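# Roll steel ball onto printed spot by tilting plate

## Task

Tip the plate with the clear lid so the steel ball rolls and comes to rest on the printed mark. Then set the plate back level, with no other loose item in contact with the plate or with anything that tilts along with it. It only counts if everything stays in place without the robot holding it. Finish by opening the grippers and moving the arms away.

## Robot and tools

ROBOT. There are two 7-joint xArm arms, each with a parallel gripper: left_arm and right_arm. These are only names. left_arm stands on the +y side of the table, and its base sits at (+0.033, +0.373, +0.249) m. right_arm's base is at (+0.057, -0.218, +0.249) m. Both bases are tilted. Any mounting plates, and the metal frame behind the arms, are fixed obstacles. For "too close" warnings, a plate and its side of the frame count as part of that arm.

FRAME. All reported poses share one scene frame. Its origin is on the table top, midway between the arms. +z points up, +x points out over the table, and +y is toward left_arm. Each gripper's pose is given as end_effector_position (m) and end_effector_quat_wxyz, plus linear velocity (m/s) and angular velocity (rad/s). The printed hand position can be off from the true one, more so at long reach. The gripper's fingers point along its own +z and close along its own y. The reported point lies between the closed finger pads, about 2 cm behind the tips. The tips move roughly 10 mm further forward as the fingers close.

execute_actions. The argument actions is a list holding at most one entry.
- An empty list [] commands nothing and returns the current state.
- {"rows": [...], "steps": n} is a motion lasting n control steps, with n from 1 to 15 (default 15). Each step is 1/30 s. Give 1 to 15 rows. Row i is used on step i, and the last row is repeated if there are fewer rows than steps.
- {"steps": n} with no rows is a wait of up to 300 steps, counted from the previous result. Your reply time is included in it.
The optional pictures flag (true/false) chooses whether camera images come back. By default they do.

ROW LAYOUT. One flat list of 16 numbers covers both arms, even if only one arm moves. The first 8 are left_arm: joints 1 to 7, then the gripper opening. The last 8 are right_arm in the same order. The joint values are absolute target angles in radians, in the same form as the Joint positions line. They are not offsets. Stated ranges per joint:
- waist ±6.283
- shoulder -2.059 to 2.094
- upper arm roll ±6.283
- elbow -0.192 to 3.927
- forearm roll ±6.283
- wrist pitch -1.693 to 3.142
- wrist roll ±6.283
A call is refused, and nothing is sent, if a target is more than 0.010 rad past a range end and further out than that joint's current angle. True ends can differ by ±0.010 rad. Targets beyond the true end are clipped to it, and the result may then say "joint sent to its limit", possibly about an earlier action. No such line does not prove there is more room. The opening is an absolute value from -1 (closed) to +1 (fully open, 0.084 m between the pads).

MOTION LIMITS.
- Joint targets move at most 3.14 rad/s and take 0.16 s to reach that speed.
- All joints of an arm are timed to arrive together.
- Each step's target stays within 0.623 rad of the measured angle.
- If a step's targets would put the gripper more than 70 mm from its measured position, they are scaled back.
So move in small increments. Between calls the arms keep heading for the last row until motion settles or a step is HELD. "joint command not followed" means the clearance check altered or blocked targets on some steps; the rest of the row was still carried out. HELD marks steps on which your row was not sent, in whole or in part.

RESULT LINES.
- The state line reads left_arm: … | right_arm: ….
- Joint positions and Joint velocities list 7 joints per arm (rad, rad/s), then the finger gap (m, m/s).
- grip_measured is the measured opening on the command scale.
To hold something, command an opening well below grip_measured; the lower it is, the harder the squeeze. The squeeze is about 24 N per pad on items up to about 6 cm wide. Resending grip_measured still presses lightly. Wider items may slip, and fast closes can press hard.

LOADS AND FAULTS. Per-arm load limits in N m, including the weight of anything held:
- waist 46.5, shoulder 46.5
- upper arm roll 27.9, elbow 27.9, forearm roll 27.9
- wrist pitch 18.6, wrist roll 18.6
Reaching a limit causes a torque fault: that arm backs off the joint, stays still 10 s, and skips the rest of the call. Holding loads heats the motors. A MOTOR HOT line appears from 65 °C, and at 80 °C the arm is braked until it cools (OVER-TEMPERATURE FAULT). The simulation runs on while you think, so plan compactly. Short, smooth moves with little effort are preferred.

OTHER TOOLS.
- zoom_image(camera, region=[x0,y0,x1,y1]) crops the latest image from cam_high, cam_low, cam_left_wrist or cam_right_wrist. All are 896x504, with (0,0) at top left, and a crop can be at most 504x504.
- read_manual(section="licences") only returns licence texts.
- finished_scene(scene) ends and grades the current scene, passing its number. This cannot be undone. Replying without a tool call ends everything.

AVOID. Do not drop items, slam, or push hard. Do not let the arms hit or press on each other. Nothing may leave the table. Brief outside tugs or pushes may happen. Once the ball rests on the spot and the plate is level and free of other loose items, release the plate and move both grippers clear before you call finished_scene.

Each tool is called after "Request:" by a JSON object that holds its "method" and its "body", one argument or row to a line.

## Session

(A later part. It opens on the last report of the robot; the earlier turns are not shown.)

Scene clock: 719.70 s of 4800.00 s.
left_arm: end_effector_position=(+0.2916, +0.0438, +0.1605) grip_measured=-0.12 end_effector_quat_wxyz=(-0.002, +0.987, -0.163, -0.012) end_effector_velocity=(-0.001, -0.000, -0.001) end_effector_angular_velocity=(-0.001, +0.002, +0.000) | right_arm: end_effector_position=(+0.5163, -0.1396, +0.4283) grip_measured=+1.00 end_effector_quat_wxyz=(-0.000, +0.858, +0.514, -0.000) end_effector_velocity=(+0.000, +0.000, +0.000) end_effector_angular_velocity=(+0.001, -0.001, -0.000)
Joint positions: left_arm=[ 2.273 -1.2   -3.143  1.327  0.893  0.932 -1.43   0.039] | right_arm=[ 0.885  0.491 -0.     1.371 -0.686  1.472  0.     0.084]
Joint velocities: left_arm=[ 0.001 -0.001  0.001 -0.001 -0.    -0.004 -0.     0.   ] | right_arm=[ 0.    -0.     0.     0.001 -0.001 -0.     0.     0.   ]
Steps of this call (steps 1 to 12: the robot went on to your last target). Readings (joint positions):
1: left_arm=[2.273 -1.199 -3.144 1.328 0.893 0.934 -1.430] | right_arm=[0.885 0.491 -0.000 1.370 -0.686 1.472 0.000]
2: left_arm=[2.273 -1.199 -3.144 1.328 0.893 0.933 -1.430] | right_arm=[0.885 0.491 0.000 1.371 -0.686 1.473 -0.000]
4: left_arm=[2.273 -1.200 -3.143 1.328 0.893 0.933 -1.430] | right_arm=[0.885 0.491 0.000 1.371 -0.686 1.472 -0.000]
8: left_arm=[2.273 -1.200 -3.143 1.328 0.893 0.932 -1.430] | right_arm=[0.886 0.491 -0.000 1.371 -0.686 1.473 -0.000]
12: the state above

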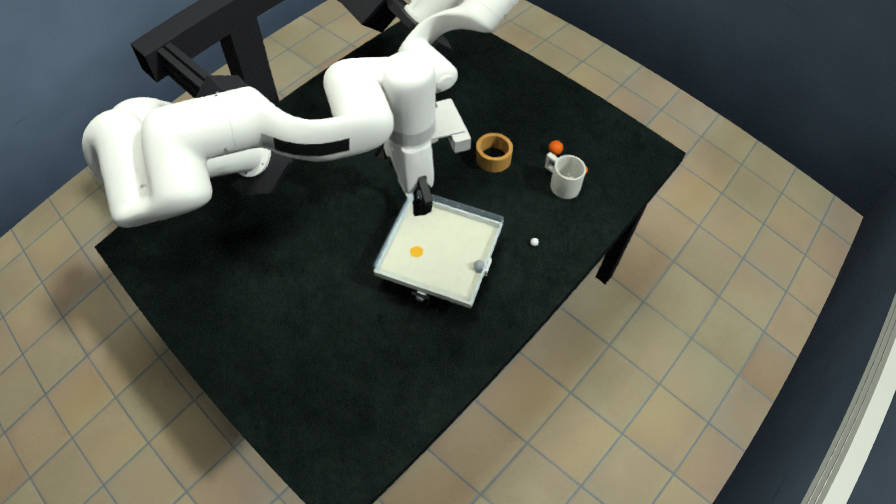

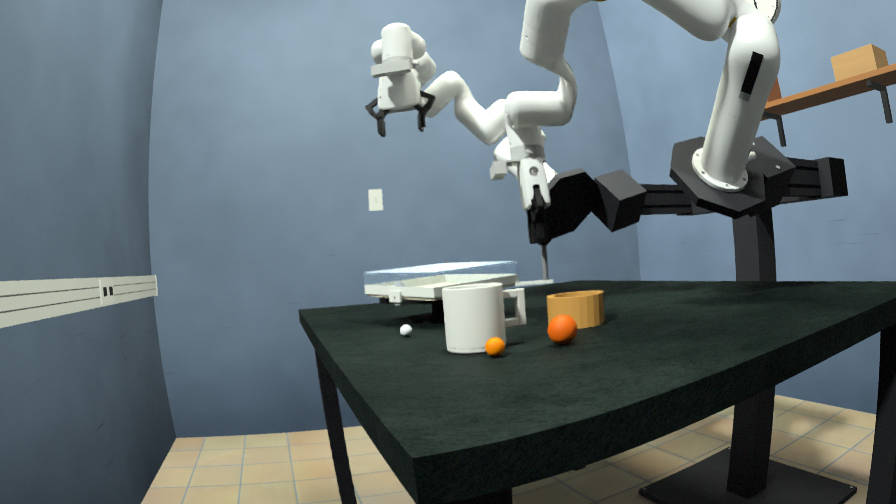

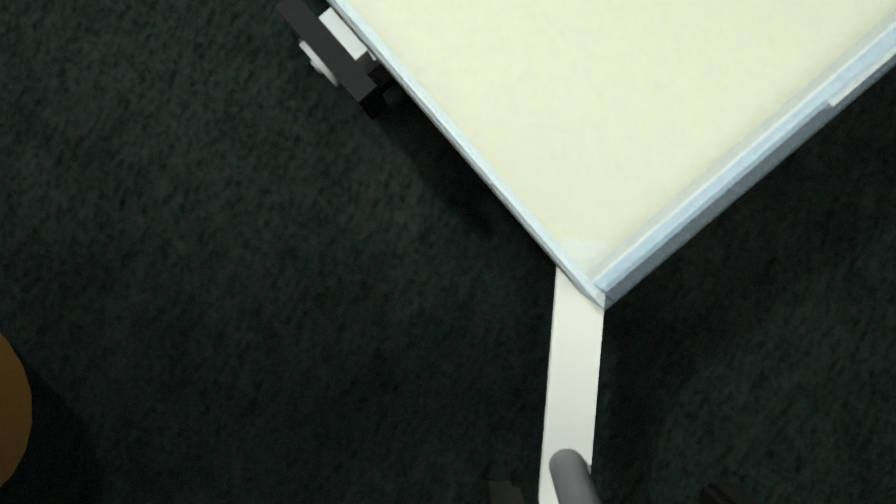

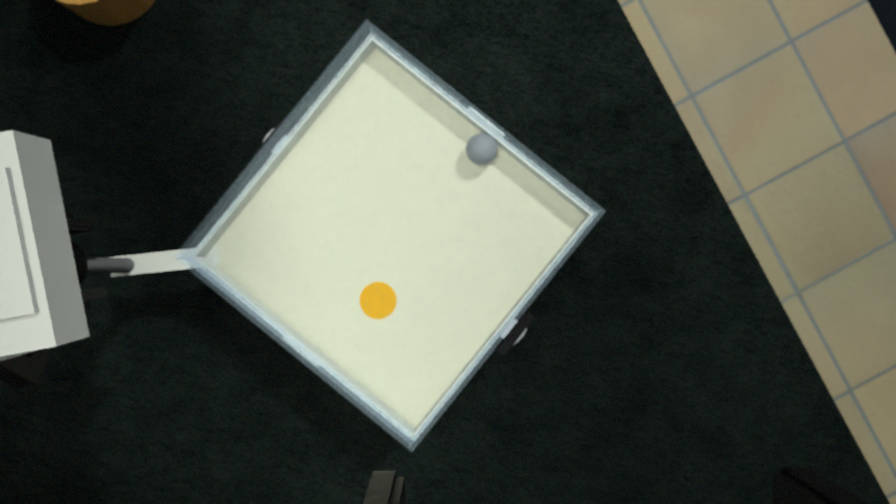

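Request:
{"method": "execute_actions", "body": {
  "actions": [
    {"rows": [[2.2660,-1.2019,-3.1416,1.3317,0.8925,0.9391,-1.43,-0.3, 0.8855,0.4906,0.0,1.3705,-0.6863,1.4725,0.0,1]], "steps": 15}
  ],
  "pictures": false
}}

Request:
{"method": "execute_actions", "body": {
  "actions": [
    {"steps": 15}
  ]
}}

Request:
{"method": "execute_actions", "body": {
  "actions": [
    {"rows": [[2.2630,-1.2081,-3.1416,1.3373,0.8925,0.9391,-1.43,-0.3, 0.8855,0.4906,0.0,1.3705,-0.6863,1.4725,0.0,1]], "steps": 15}
  ]
}}

Request:
{"method": "execute_actions", "body": {
  "actions": [
    {"rows": [[2.2660,-1.2019,-3.1416,1.3317,0.8925,0.9391,-1.43,-0.3, 0.8855,0.4906,0.0,1.3705,-0.6863,1.4725,0.0,1]], "steps": 15}
  ]
}}

Request:
{"method": "execute_actions", "body": {
  "actions": [
    {"steps": 15}
  ]
}}

Request:
{"method": "execute_actions", "body": {
  "actions": [
    {"steps": 15}
  ]
}}

Request:
{"method": "execute_actions", "body": {
  "actions": [
    {"steps": 15}
  ]
}}

Scene clock: 783.47 s of 4800.00 s.
left_arm: end_effector_position=(+0.2917, +0.0432, +0.1612) grip_measured=-0.12 end_effector_quat_wxyz=(-0.003, +0.986, -0.164, -0.009) end_effector_velocity=(+0.001, -0.000, +0.002) end_effector_angular_velocity=(+0.000, -0.003, -0.002) | right_arm: end_effector_position=(+0.5163, -0.1396, +0.4283) grip_measured=+1.00 end_effector_quat_wxyz=(-0.000, +0.858, +0.514, -0.000) end_effector_velocity=(+0.000, -0.000, -0.000) end_effector_angular_velocity=(-0.001, -0.000, -0.000)
Joint positions: left_arm=[ 2.267 -1.203 -3.141  1.33   0.892  0.935 -1.43   0.039] | right_arm=[ 0.885  0.491  0.     1.371 -0.686  1.473  0.     0.084]
Joint velocities: left_arm=[-0.001  0.002 -0.002  0.002  0.     0.005  0.002 -0.   ] | right_arm=[ 0.001  0.    -0.001  0.    -0.     0.     0.    -0.   ]
Steps of this call (steps 1 to 15: the robot went on to your last target; steps 16 to 100: nothing new was sent; then 59.93 s passed at rest; steps 101 to 115: all 15 steps of this action). Readings (joint positions):
101: left_arm=[2.273 -1.201 -3.142 1.327 0.892 0.930 -1.430] | right_arm=[0.885 0.491 0.000 1.371 -0.686 1.473 -0.000]
102: left_arm=[2.273 -1.201 -3.142 1.327 0.892 0.930 -1.430] | right_arm=[0.886 0.491 -0.000 1.370 -0.686 1.473 -0.000]
104: left_arm=[2.270 -1.202 -3.141 1.328 0.892 0.931 -1.430] | right_arm=[0.886 0.491 0.000 1.371 -0.686 1.472 -0.000]
108: left_arm=[2.267 -1.203 -3.141 1.329 0.892 0.933 -1.430] | right_arm=[0.885 0.491 -0.000 1.371 -0.686 1.472 -0.000]
115: the state above

Scene clock: 783.97 s of 4800.00 s.
left_arm: end_effector_position=(+0.2920, +0.0431, +0.1618) grip_measured=-0.12 end_effector_quat_wxyz=(-0.004, +0.986, -0.164, -0.009) end_effector_velocity=(+0.001, -0.000, +0.001) end_effector_angular_velocity=(-0.002, -0.002, -0.000) | right_arm: end_effector_position=(+0.5163, -0.1396, +0.4283) grip_measured=+1.00 end_effector_quat_wxyz=(-0.000, +0.858, +0.514, -0.000) end_effector_velocity=(+0.000, -0.000, +0.000) end_effector_angular_velocity=(+0.000, +0.000, -0.002)
Joint positions: left_arm=[ 2.266 -1.202 -3.142  1.331  0.892  0.937 -1.43   0.039] | right_arm=[ 0.886  0.491  0.     1.371 -0.686  1.473 -0.     0.084]
Joint velocities: left_arm=[-0.     0.001 -0.     0.001  0.001 -0.     0.    -0.   ] | right_arm=[-0.    -0.    -0.     0.001  0.     0.     0.001  0.   ]
Steps of this call (steps 1 to 15: the robot went on to your last target). Readings (joint positions):
1: left_arm=[2.266 -1.203 -3.141 1.330 0.892 0.935 -1.430] | right_arm=[0.886 0.491 0.000 1.370 -0.686 1.472 -0.000]
2: left_arm=[2.266 -1.202 -3.141 1.331 0.892 0.935 -1.430] | right_arm=[0.885 0.491 0.000 1.371 -0.686 1.472 -0.000]
4: left_arm=[2.266 -1.202 -3.141 1.331 0.892 0.935 -1.430] | right_arm=[0.886 0.491 0.000 1.370 -0.686 1.472 0.000]
8: left_arm=[2.266 -1.202 -3.141 1.331 0.892 0.936 -1.430] | right_arm=[0.886 0.491 -0.000 1.370 -0.686 1.473 -0.000]
15: the state above
All arms were judged still, so your last target was given up. Only a new action makes them travel on or press farther. Fingers that are still opening or closing keep moving.

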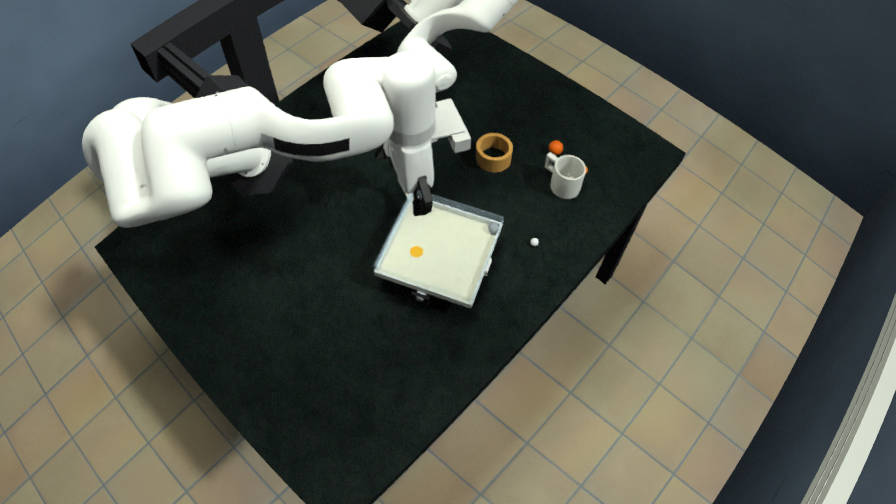

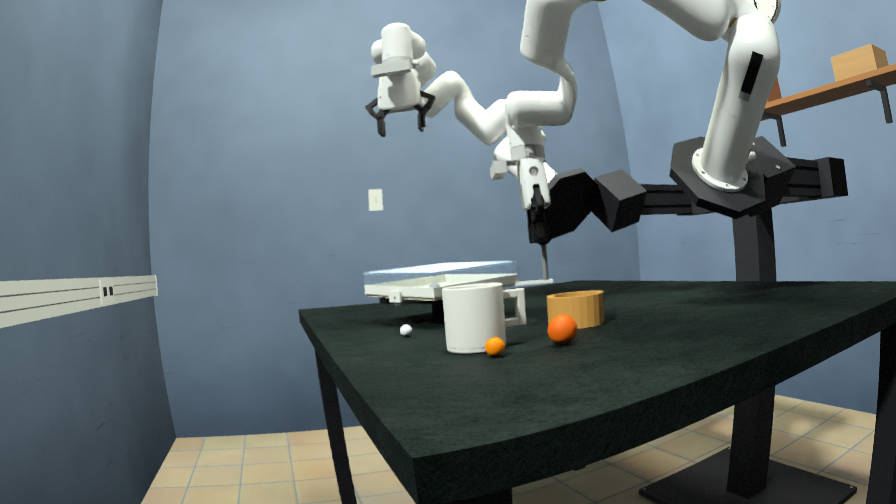

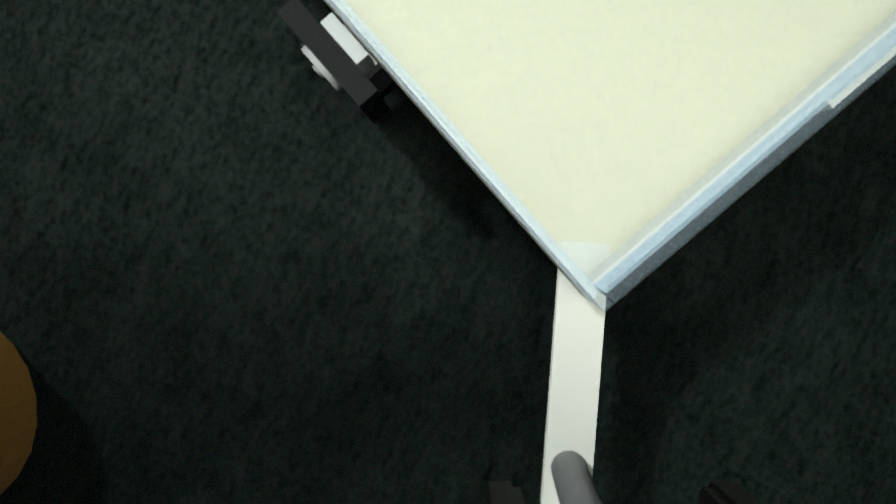

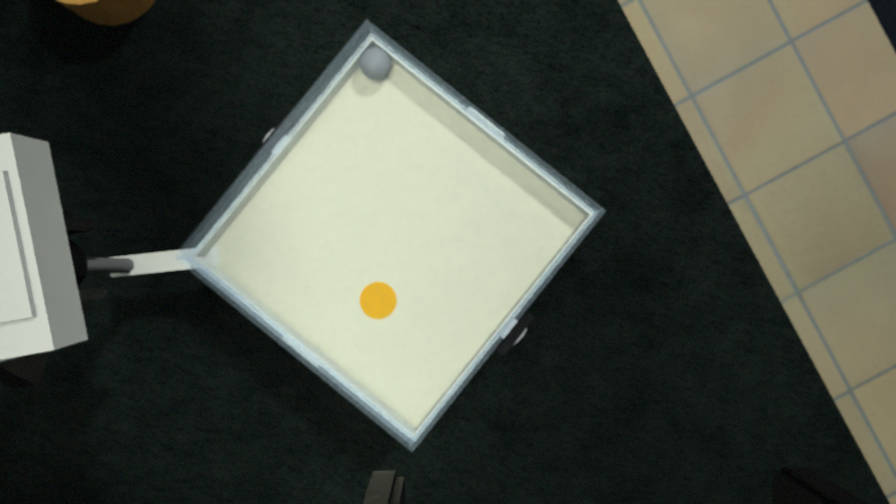

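Scene clock: 784.47 s of 4800.00 s.
left_arm: end_effector_position=(+0.2914, +0.0422, +0.1609) grip_measured=-0.12 end_effector_quat_wxyz=(-0.005, +0.986, -0.165, -0.008) end_effector_velocity=(-0.000, -0.001, +0.000) end_effector_angular_velocity=(-0.002, -0.001, -0.002) | right_arm: end_effector_position=(+0.5163, -0.1396, +0.4283) grip_measured=+1.00 end_effector_quat_wxyz=(-0.000, +0.858, +0.514, -0.000) end_effector_velocity=(+0.000, -0.000, -0.000) end_effector_angular_velocity=(+0.000, +0.000, -0.001)
Joint positions: left_arm=[ 2.263 -1.208 -3.141  1.337  0.892  0.94  -1.43   0.039] | right_arm=[ 0.885  0.491  0.     1.371 -0.686  1.473  0.     0.084]
Joint velocities: left_arm=[-0.001 -0.001 -0.001  0.001  0.001 -0.001  0.    -0.   ] | right_arm=[-0.    -0.    -0.001  0.    -0.    -0.     0.     0.   ]
Steps of this call (steps 1 to 15: all 15 steps of this action). Readings (joint positions):
1: left_arm=[2.266 -1.202 -3.142 1.331 0.892 0.937 -1.430] | right_arm=[0.886 0.491 -0.000 1.371 -0.686 1.472 -0.000]
2: left_arm=[2.266 -1.203 -3.142 1.332 0.892 0.937 -1.430] | right_arm=[0.885 0.491 -0.000 1.371 -0.686 1.472 -0.000]
4: left_arm=[2.265 -1.205 -3.141 1.334 0.892 0.938 -1.430] | right_arm=[0.885 0.491 -0.000 1.371 -0.686 1.472 0.000]
8: left_arm=[2.264 -1.207 -3.141 1.336 0.892 0.939 -1.430] | right_arm=[0.885 0.491 -0.000 1.370 -0.686 1.473 -0.000]
15: the state above

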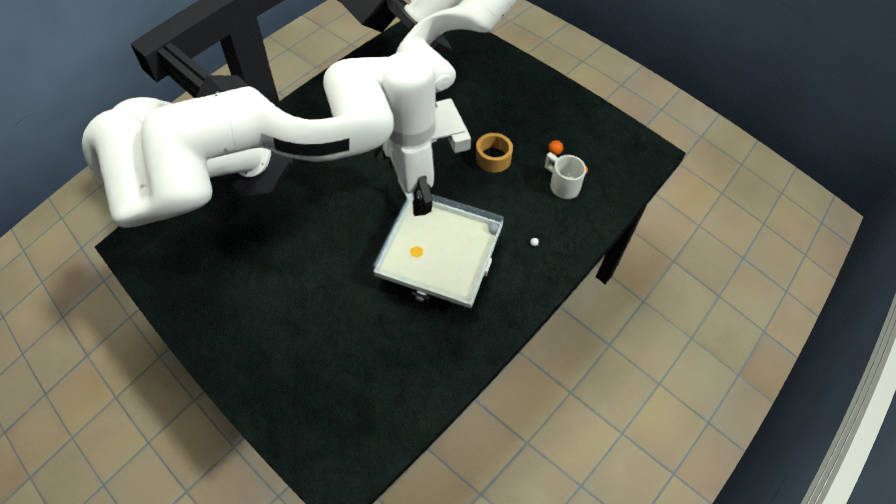

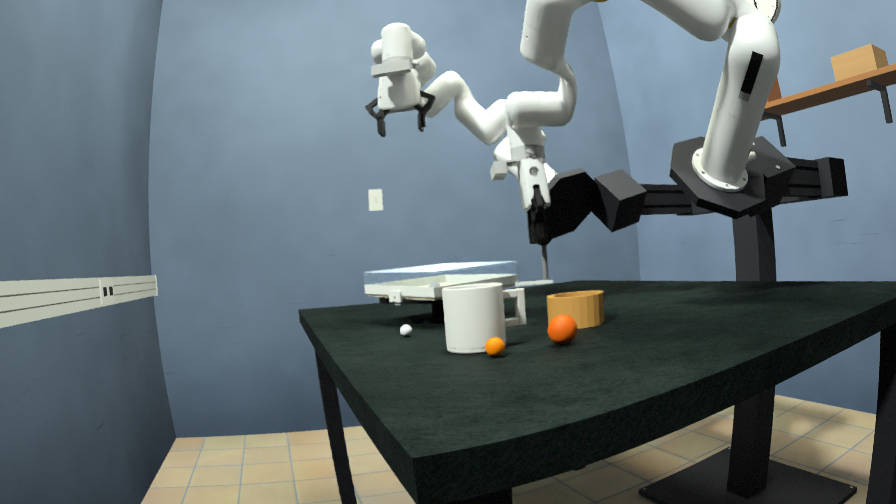

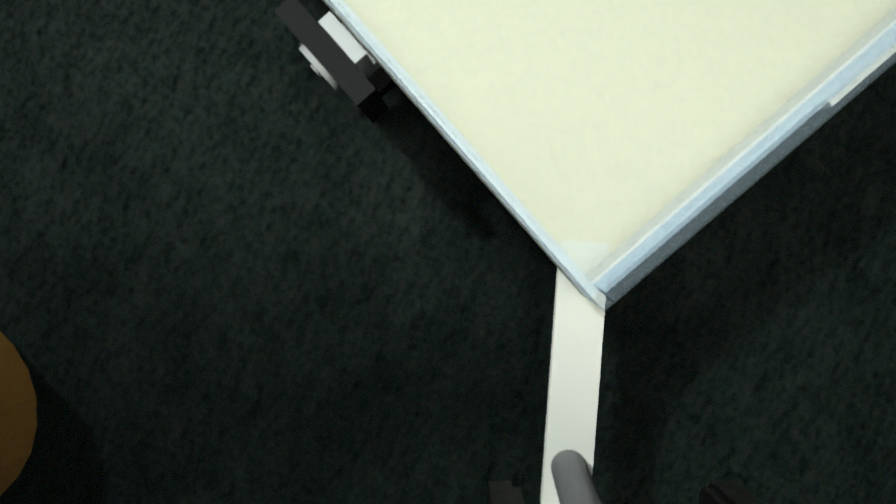

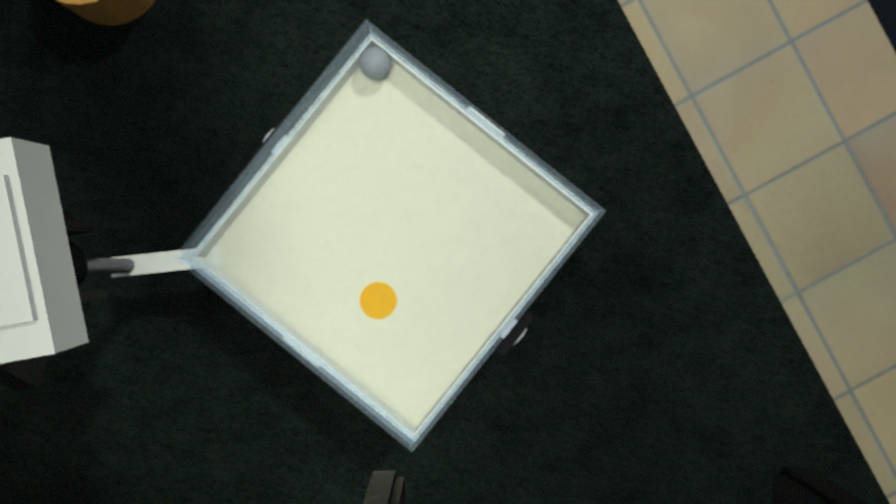

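Scene clock: 784.97 s of 4800.00 s.
left_arm: end_effector_position=(+0.2922, +0.0430, +0.1621) grip_measured=-0.12 end_effector_quat_wxyz=(-0.004, +0.986, -0.164, -0.008) end_effector_velocity=(-0.000, +0.000, -0.000) end_effector_angular_velocity=(-0.001, +0.000, +0.000) | right_arm: end_effector_position=(+0.5163, -0.1396, +0.4283) grip_measured=+1.00 end_effector_quat_wxyz=(-0.000, +0.858, +0.514, -0.000) end_effector_velocity=(-0.000, +0.000, +0.001) end_effector_angular_velocity=(+0.000, -0.001, +0.000)
Joint positions: left_arm=[ 2.266 -1.202 -3.142  1.332  0.893  0.938 -1.43   0.039] | right_arm=[ 0.886  0.491  0.     1.371 -0.686  1.472 -0.     0.084]
Joint velocities: left_arm=[ 0.     0.001 -0.    -0.002  0.    -0.001 -0.001  0.   ] | right_arm=[ 0.001  0.     0.001  0.001 -0.     0.001  0.    -0.   ]
Steps of this call (steps 1 to 15: all 15 steps of this action). Readings (joint positions):
1: left_arm=[2.263 -1.208 -3.141 1.337 0.892 0.940 -1.430] | right_arm=[0.885 0.491 0.000 1.371 -0.686 1.473 -0.000]
2: left_arm=[2.264 -1.208 -3.141 1.336 0.892 0.939 -1.430] | right_arm=[0.885 0.491 -0.000 1.370 -0.686 1.472 0.000]
4: left_arm=[2.265 -1.206 -3.141 1.334 0.893 0.939 -1.430] | right_arm=[0.886 0.491 -0.000 1.371 -0.686 1.472 -0.000]
8: left_arm=[2.266 -1.203 -3.142 1.333 0.893 0.938 -1.430] | right_arm=[0.886 0.491 -0.000 1.371 -0.686 1.472 -0.000]
15: the state above

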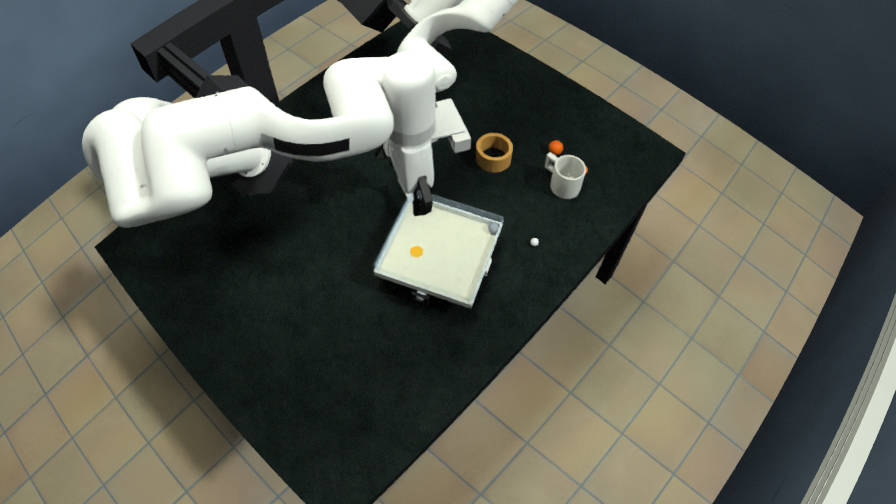

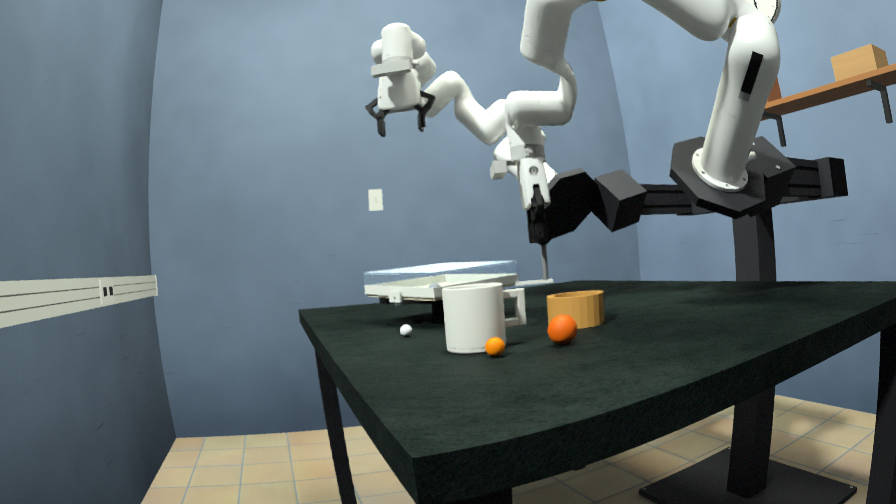

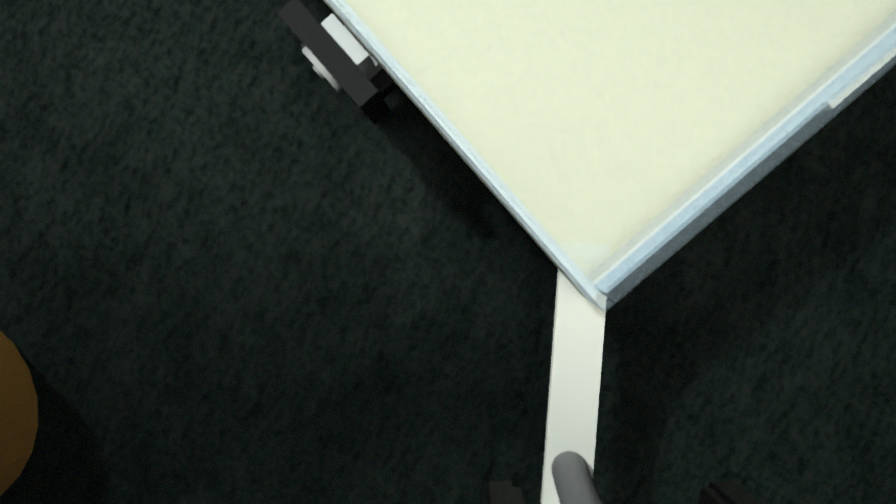

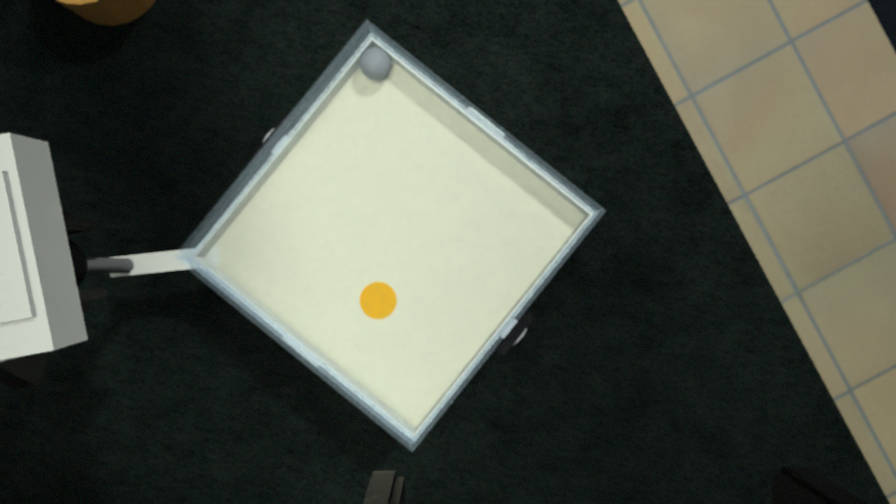

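Scene clock: 785.47 s of 4800.00 s.
left_arm: end_effector_position=(+0.2922, +0.0430, +0.1620) grip_measured=-0.12 end_effector_quat_wxyz=(-0.004, +0.986, -0.164, -0.009) end_effector_velocity=(-0.001, -0.000, -0.000) end_effector_angular_velocity=(-0.000, +0.001, -0.001) | right_arm: end_effector_position=(+0.5163, -0.1396, +0.4283) grip_measured=+1.00 end_effector_quat_wxyz=(-0.000, +0.858, +0.514, -0.000) end_effector_velocity=(+0.000, -0.000, -0.000) end_effector_angular_velocity=(+0.001, -0.000, -0.000)
Joint positions: left_arm=[ 2.266 -1.202 -3.142  1.332  0.892  0.938 -1.43   0.039] | right_arm=[ 0.886  0.491  0.     1.371 -0.686  1.473 -0.     0.084]
Joint velocities: left_arm=[ 0.    -0.    -0.    -0.001 -0.001 -0.001  0.001 -0.   ] | right_arm=[ 0.    -0.    -0.001  0.    -0.    -0.001 -0.     0.   ]
Steps of this call (steps 1 to 15: the robot went on to your last target). Readings (joint positions):
1: left_arm=[2.266 -1.202 -3.142 1.332 0.893 0.938 -1.430] | right_arm=[0.885 0.491 0.000 1.371 -0.686 1.472 -0.000]
2: left_arm=[2.266 -1.202 -3.142 1.332 0.893 0.938 -1.430] | right_arm=[0.886 0.491 -0.000 1.371 -0.686 1.472 0.000]
4: left_arm=[2.266 -1.202 -3.142 1.332 0.893 0.938 -1.430] | right_arm=[0.886 0.491 -0.000 1.370 -0.686 1.473 0.000]
8: left_arm=[2.266 -1.202 -3.142 1.332 0.893 0.938 -1.430] | right_arm=[0.885 0.491 -0.000 1.371 -0.686 1.472 -0.000]
15: the state above
All arms were judged still, so your last target was given up. Only a new action makes them travel on or press farther. Fingers that are still opening or closing keep moving.

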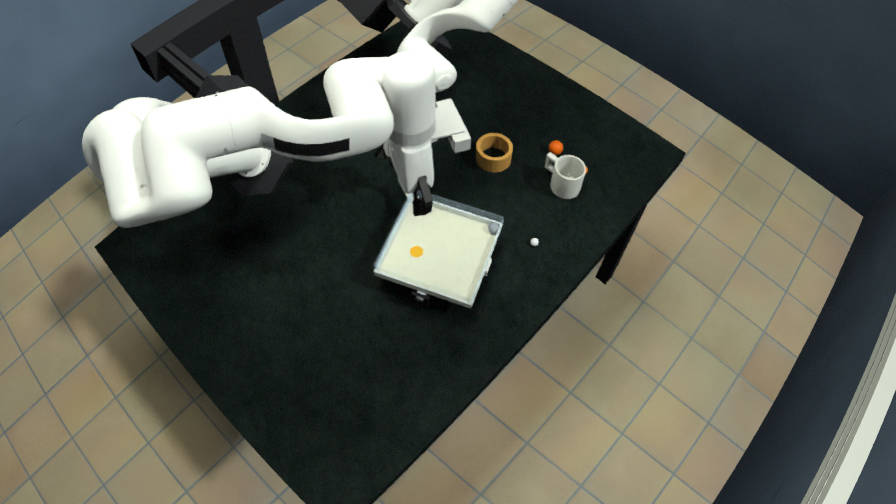

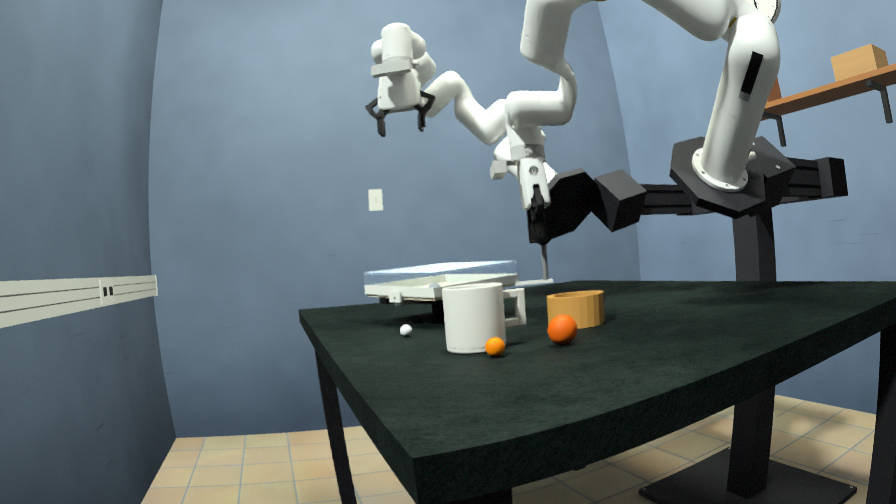

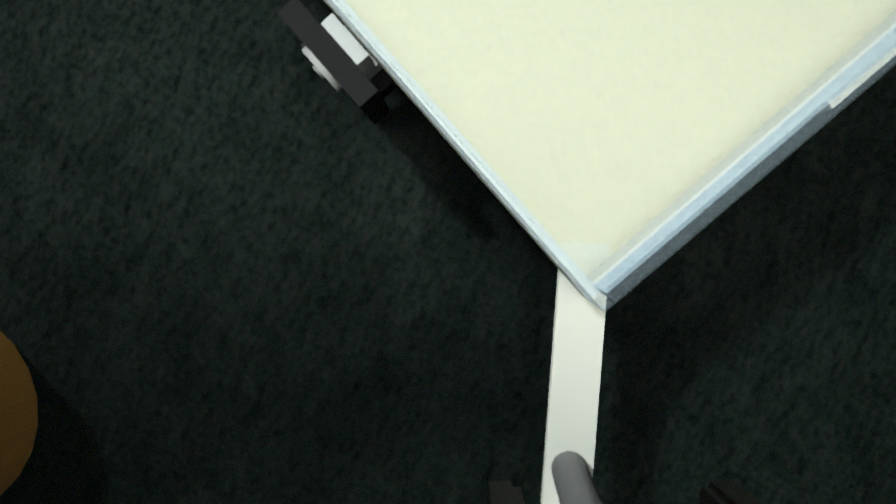

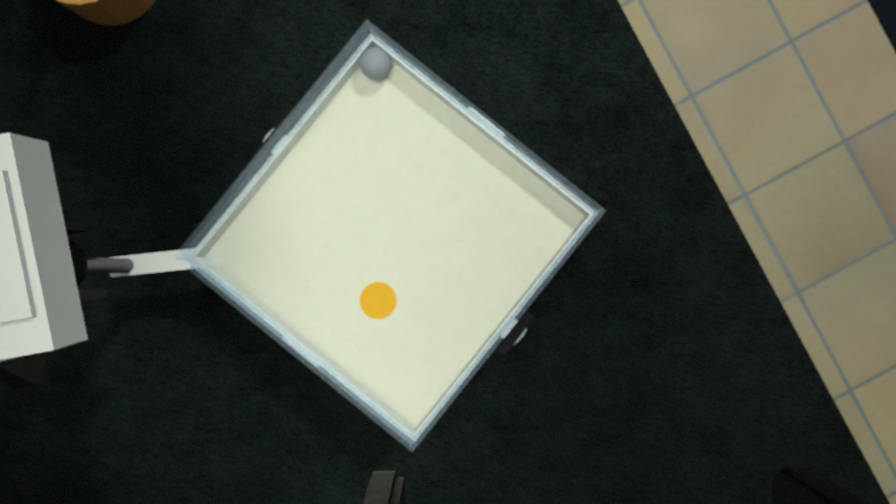

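Scene clock: 785.97 s of 4800.00 s.
left_arm: end_effector_position=(+0.2922, +0.0430, +0.1620) grip_measured=-0.12 end_effector_quat_wxyz=(-0.004, +0.986, -0.164, -0.009) end_effector_velocity=(-0.001, -0.001, +0.001) end_effector_angular_velocity=(-0.003, +0.002, -0.001) | right_arm: end_effector_position=(+0.5163, -0.1396, +0.4283) grip_measured=+1.00 end_effector_quat_wxyz=(-0.000, +0.858, +0.514, -0.000) end_effector_velocity=(+0.001, -0.001, -0.000) end_effector_angular_velocity=(-0.001, -0.000, -0.002)
Joint positions: left_arm=[ 2.266 -1.202 -3.142  1.332  0.892  0.938 -1.43   0.039] | right_arm=[ 0.885  0.491  0.     1.371 -0.686  1.473 -0.     0.084]
Joint velocities: left_arm=[ 0.     0.    -0.002  0.001 -0.002 -0.002  0.001  0.   ] | right_arm=[ 0.    -0.    -0.002  0.001 -0.001  0.    -0.    -0.   ]
Steps of this call (steps 1 to 15: nothing new was sent). Readings (joint positions):
1: left_arm=[2.266 -1.202 -3.142 1.332 0.892 0.938 -1.430] | right_arm=[0.885 0.491 0.000 1.371 -0.686 1.473 0.000]
2: left_arm=[2.266 -1.202 -3.142 1.332 0.892 0.938 -1.430] | right_arm=[0.885 0.491 0.000 1.371 -0.686 1.472 0.000]
4: left_arm=[2.266 -1.202 -3.142 1.332 0.892 0.938 -1.430] | right_arm=[0.885 0.491 -0.000 1.371 -0.686 1.472 -0.000]
8: left_arm=[2.266 -1.202 -3.142 1.332 0.892 0.938 -1.430] | right_arm=[0.885 0.491 -0.000 1.370 -0.686 1.473 0.000]
15: the state above

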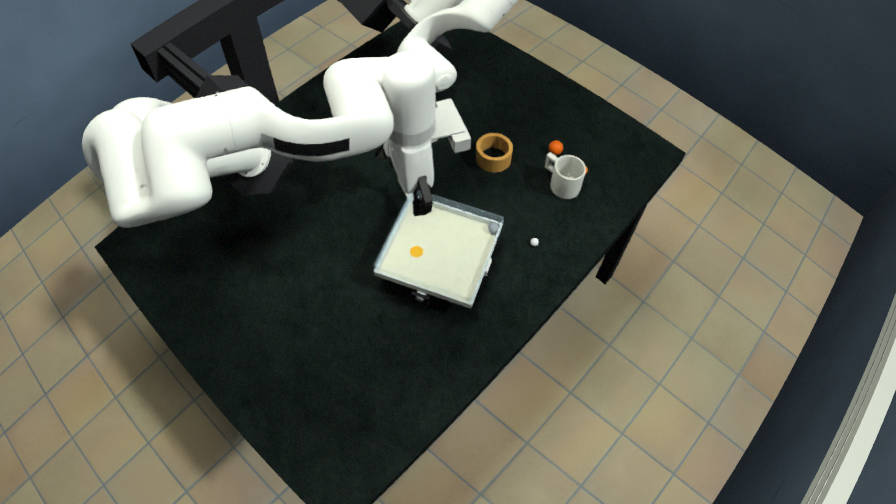

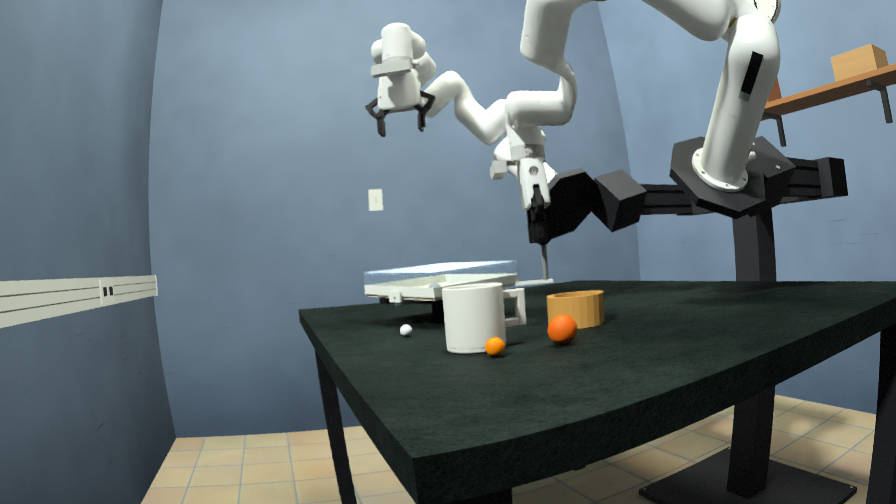

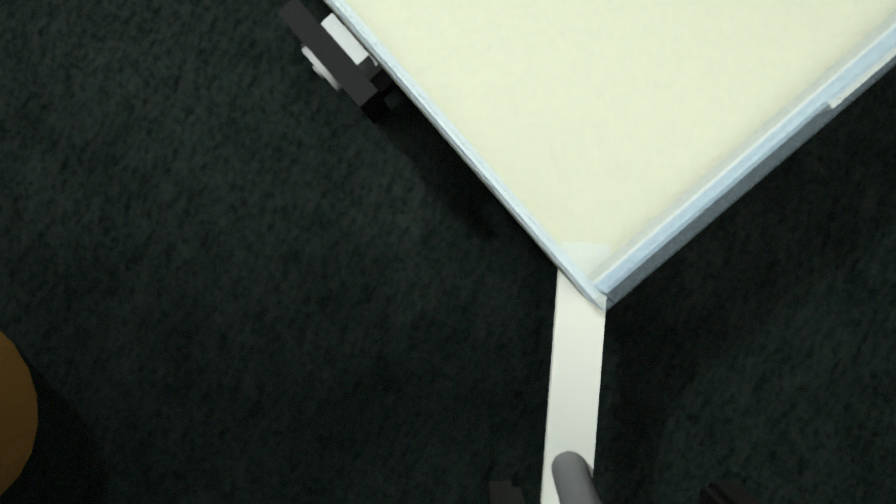

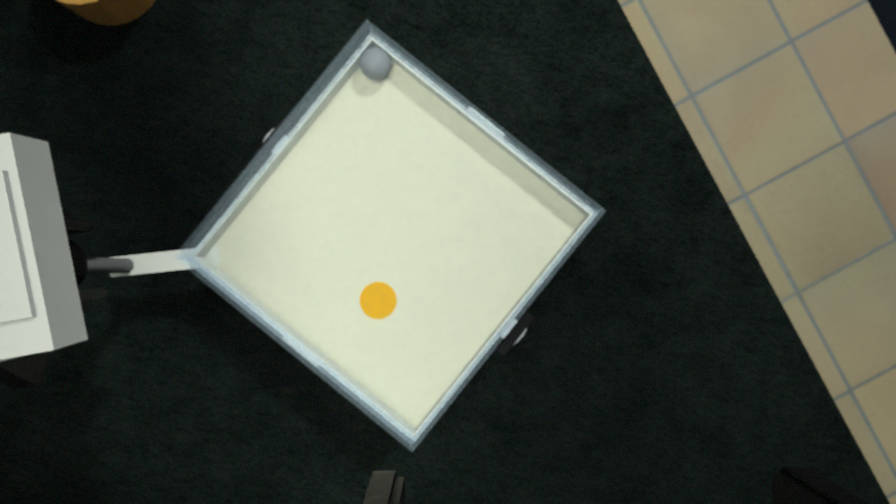

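Scene clock: 786.47 s of 4800.00 s.
left_arm: end_effector_position=(+0.2923, +0.0431, +0.1620) grip_measured=-0.12 end_effector_quat_wxyz=(-0.004, +0.986, -0.164, -0.009) end_effector_velocity=(-0.000, -0.000, -0.000) end_effector_angular_velocity=(-0.001, -0.001, -0.000) | right_arm: end_effector_position=(+0.5163, -0.1396, +0.4283) grip_measured=+1.00 end_effector_quat_wxyz=(-0.000, +0.858, +0.514, -0.000) end_effector_velocity=(-0.000, +0.000, +0.000) end_effector_angular_velocity=(-0.000, +0.000, +0.001)
Joint positions: left_arm=[ 2.266 -1.202 -3.142  1.332  0.892  0.937 -1.43   0.039] | right_arm=[ 0.885  0.491  0.     1.37  -0.686  1.473 -0.     0.084]
Joint velocities: left_arm=[-0.001 -0.     0.    -0.     0.001 -0.002 -0.001  0.   ] | right_arm=[ 0.     0.     0.001 -0.     0.     0.     0.     0.   ]
Steps of this call (steps 1 to 15: nothing new was sent). Readings (joint positions):
1: left_arm=[2.266 -1.202 -3.142 1.332 0.892 0.938 -1.430] | right_arm=[0.885 0.491 -0.000 1.371 -0.686 1.472 0.000]
2: left_arm=[2.266 -1.202 -3.142 1.332 0.892 0.937 -1.430] | right_arm=[0.885 0.491 -0.000 1.371 -0.686 1.472 0.000]
4: left_arm=[2.266 -1.202 -3.142 1.332 0.892 0.937 -1.430] | right_arm=[0.885 0.491 0.000 1.371 -0.686 1.473 -0.000]
8: left_arm=[2.266 -1.202 -3.142 1.332 0.892 0.937 -1.430] | right_arm=[0.885 0.491 -0.000 1.371 -0.686 1.473 0.000]
15: the state above

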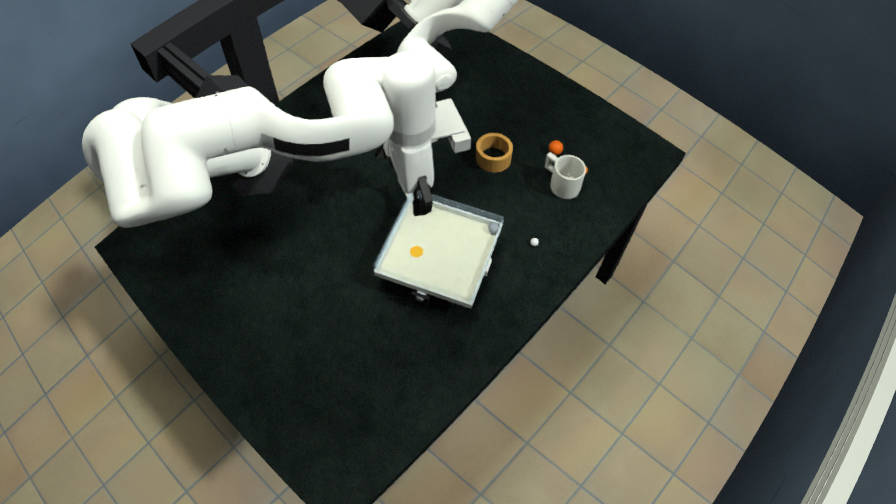

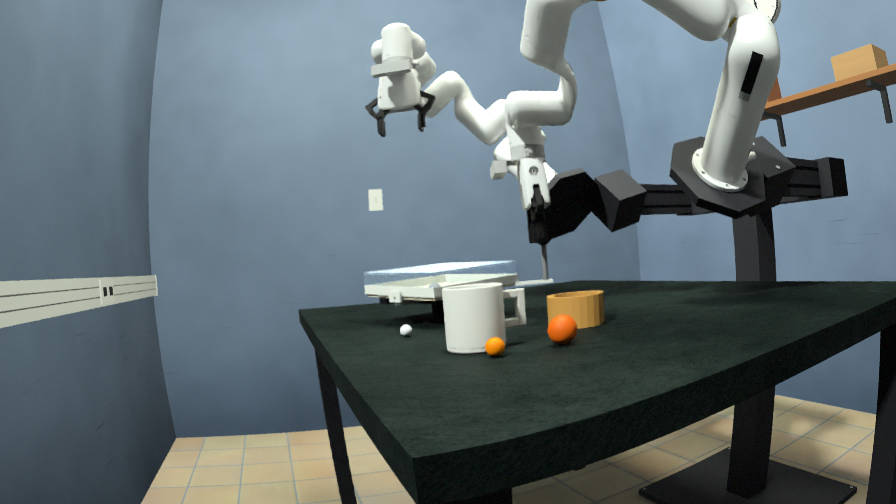

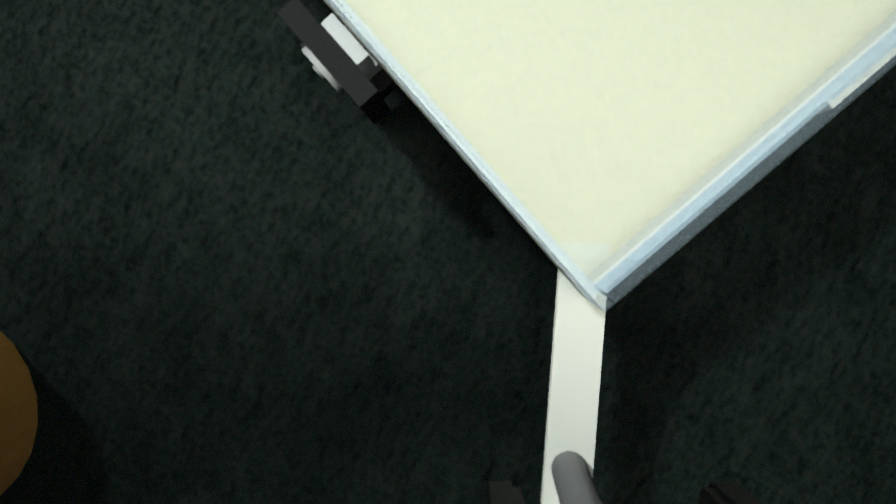

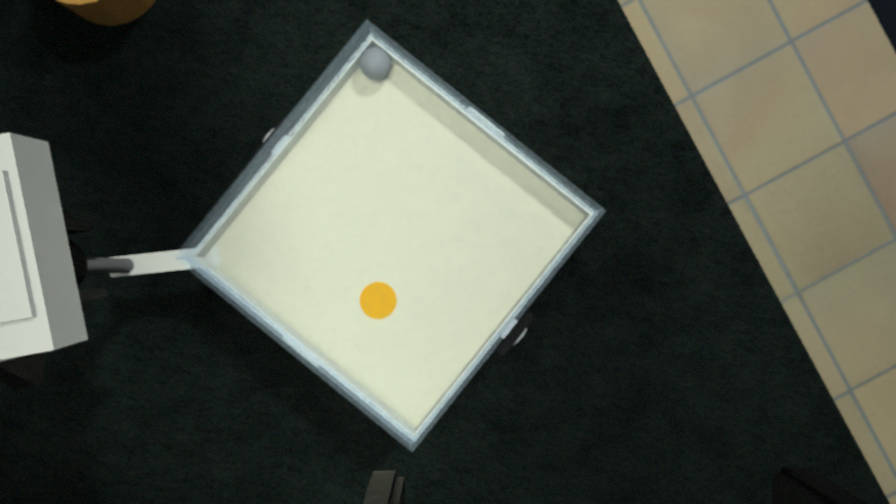

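Request:
{"method": "zoom_image", "body": {
  "camera": "cam_right_wrist",
  "region": [340, 5, 400, 65]
}}

Request:
{"method": "zoom_image", "body": {
  "camera": "cam_right_wrist",
  "region": [560, 185, 620, 245]
}}

Request:
{"method": "zoom_image", "body": {
  "camera": "cam_right_wrist",
  "region": [385, 395, 445, 455]
}}

Request:
{"method": "zoom_image", "body": {
  "camera": "cam_right_wrist",
  "region": [175, 230, 235, 290]
}}

Region (340, 5, 400, 65) of cam_right_wrist's 896x504 image, scaled by 8.400, with more detail than that image has.

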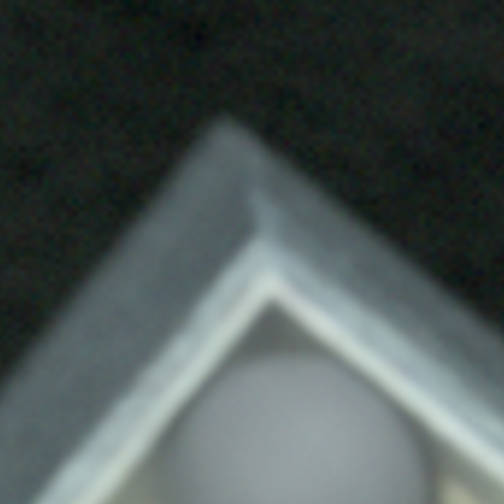

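Region (560, 185, 620, 245) of cam_right_wrist's 896x504 image, scaled by 8.400, with more detail than that image has.

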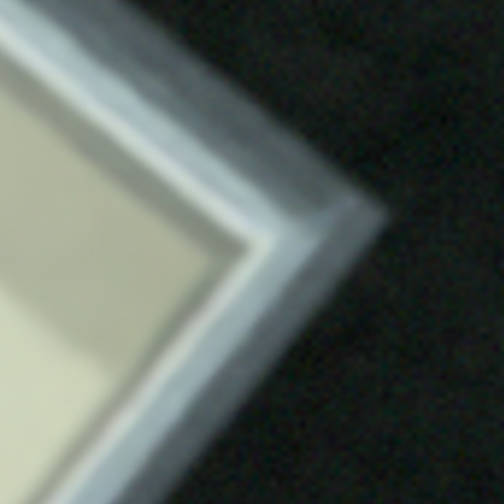

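Region (385, 395, 445, 455) of cam_right_wrist's 896x504 image, scaled by 8.400, with more detail than that image has.

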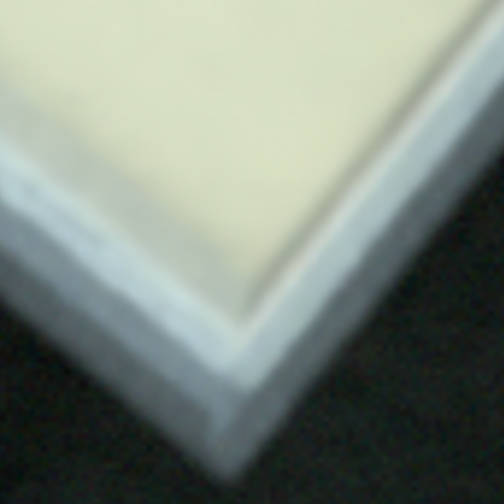

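Region (175, 230, 235, 290) of cam_right_wrist's 896x504 image, scaled by 8.400, with more detail than that image has.

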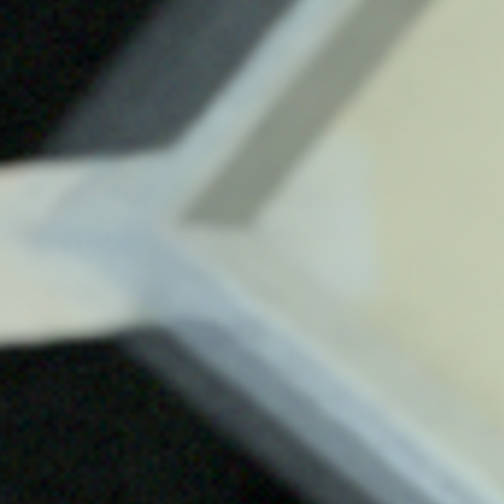

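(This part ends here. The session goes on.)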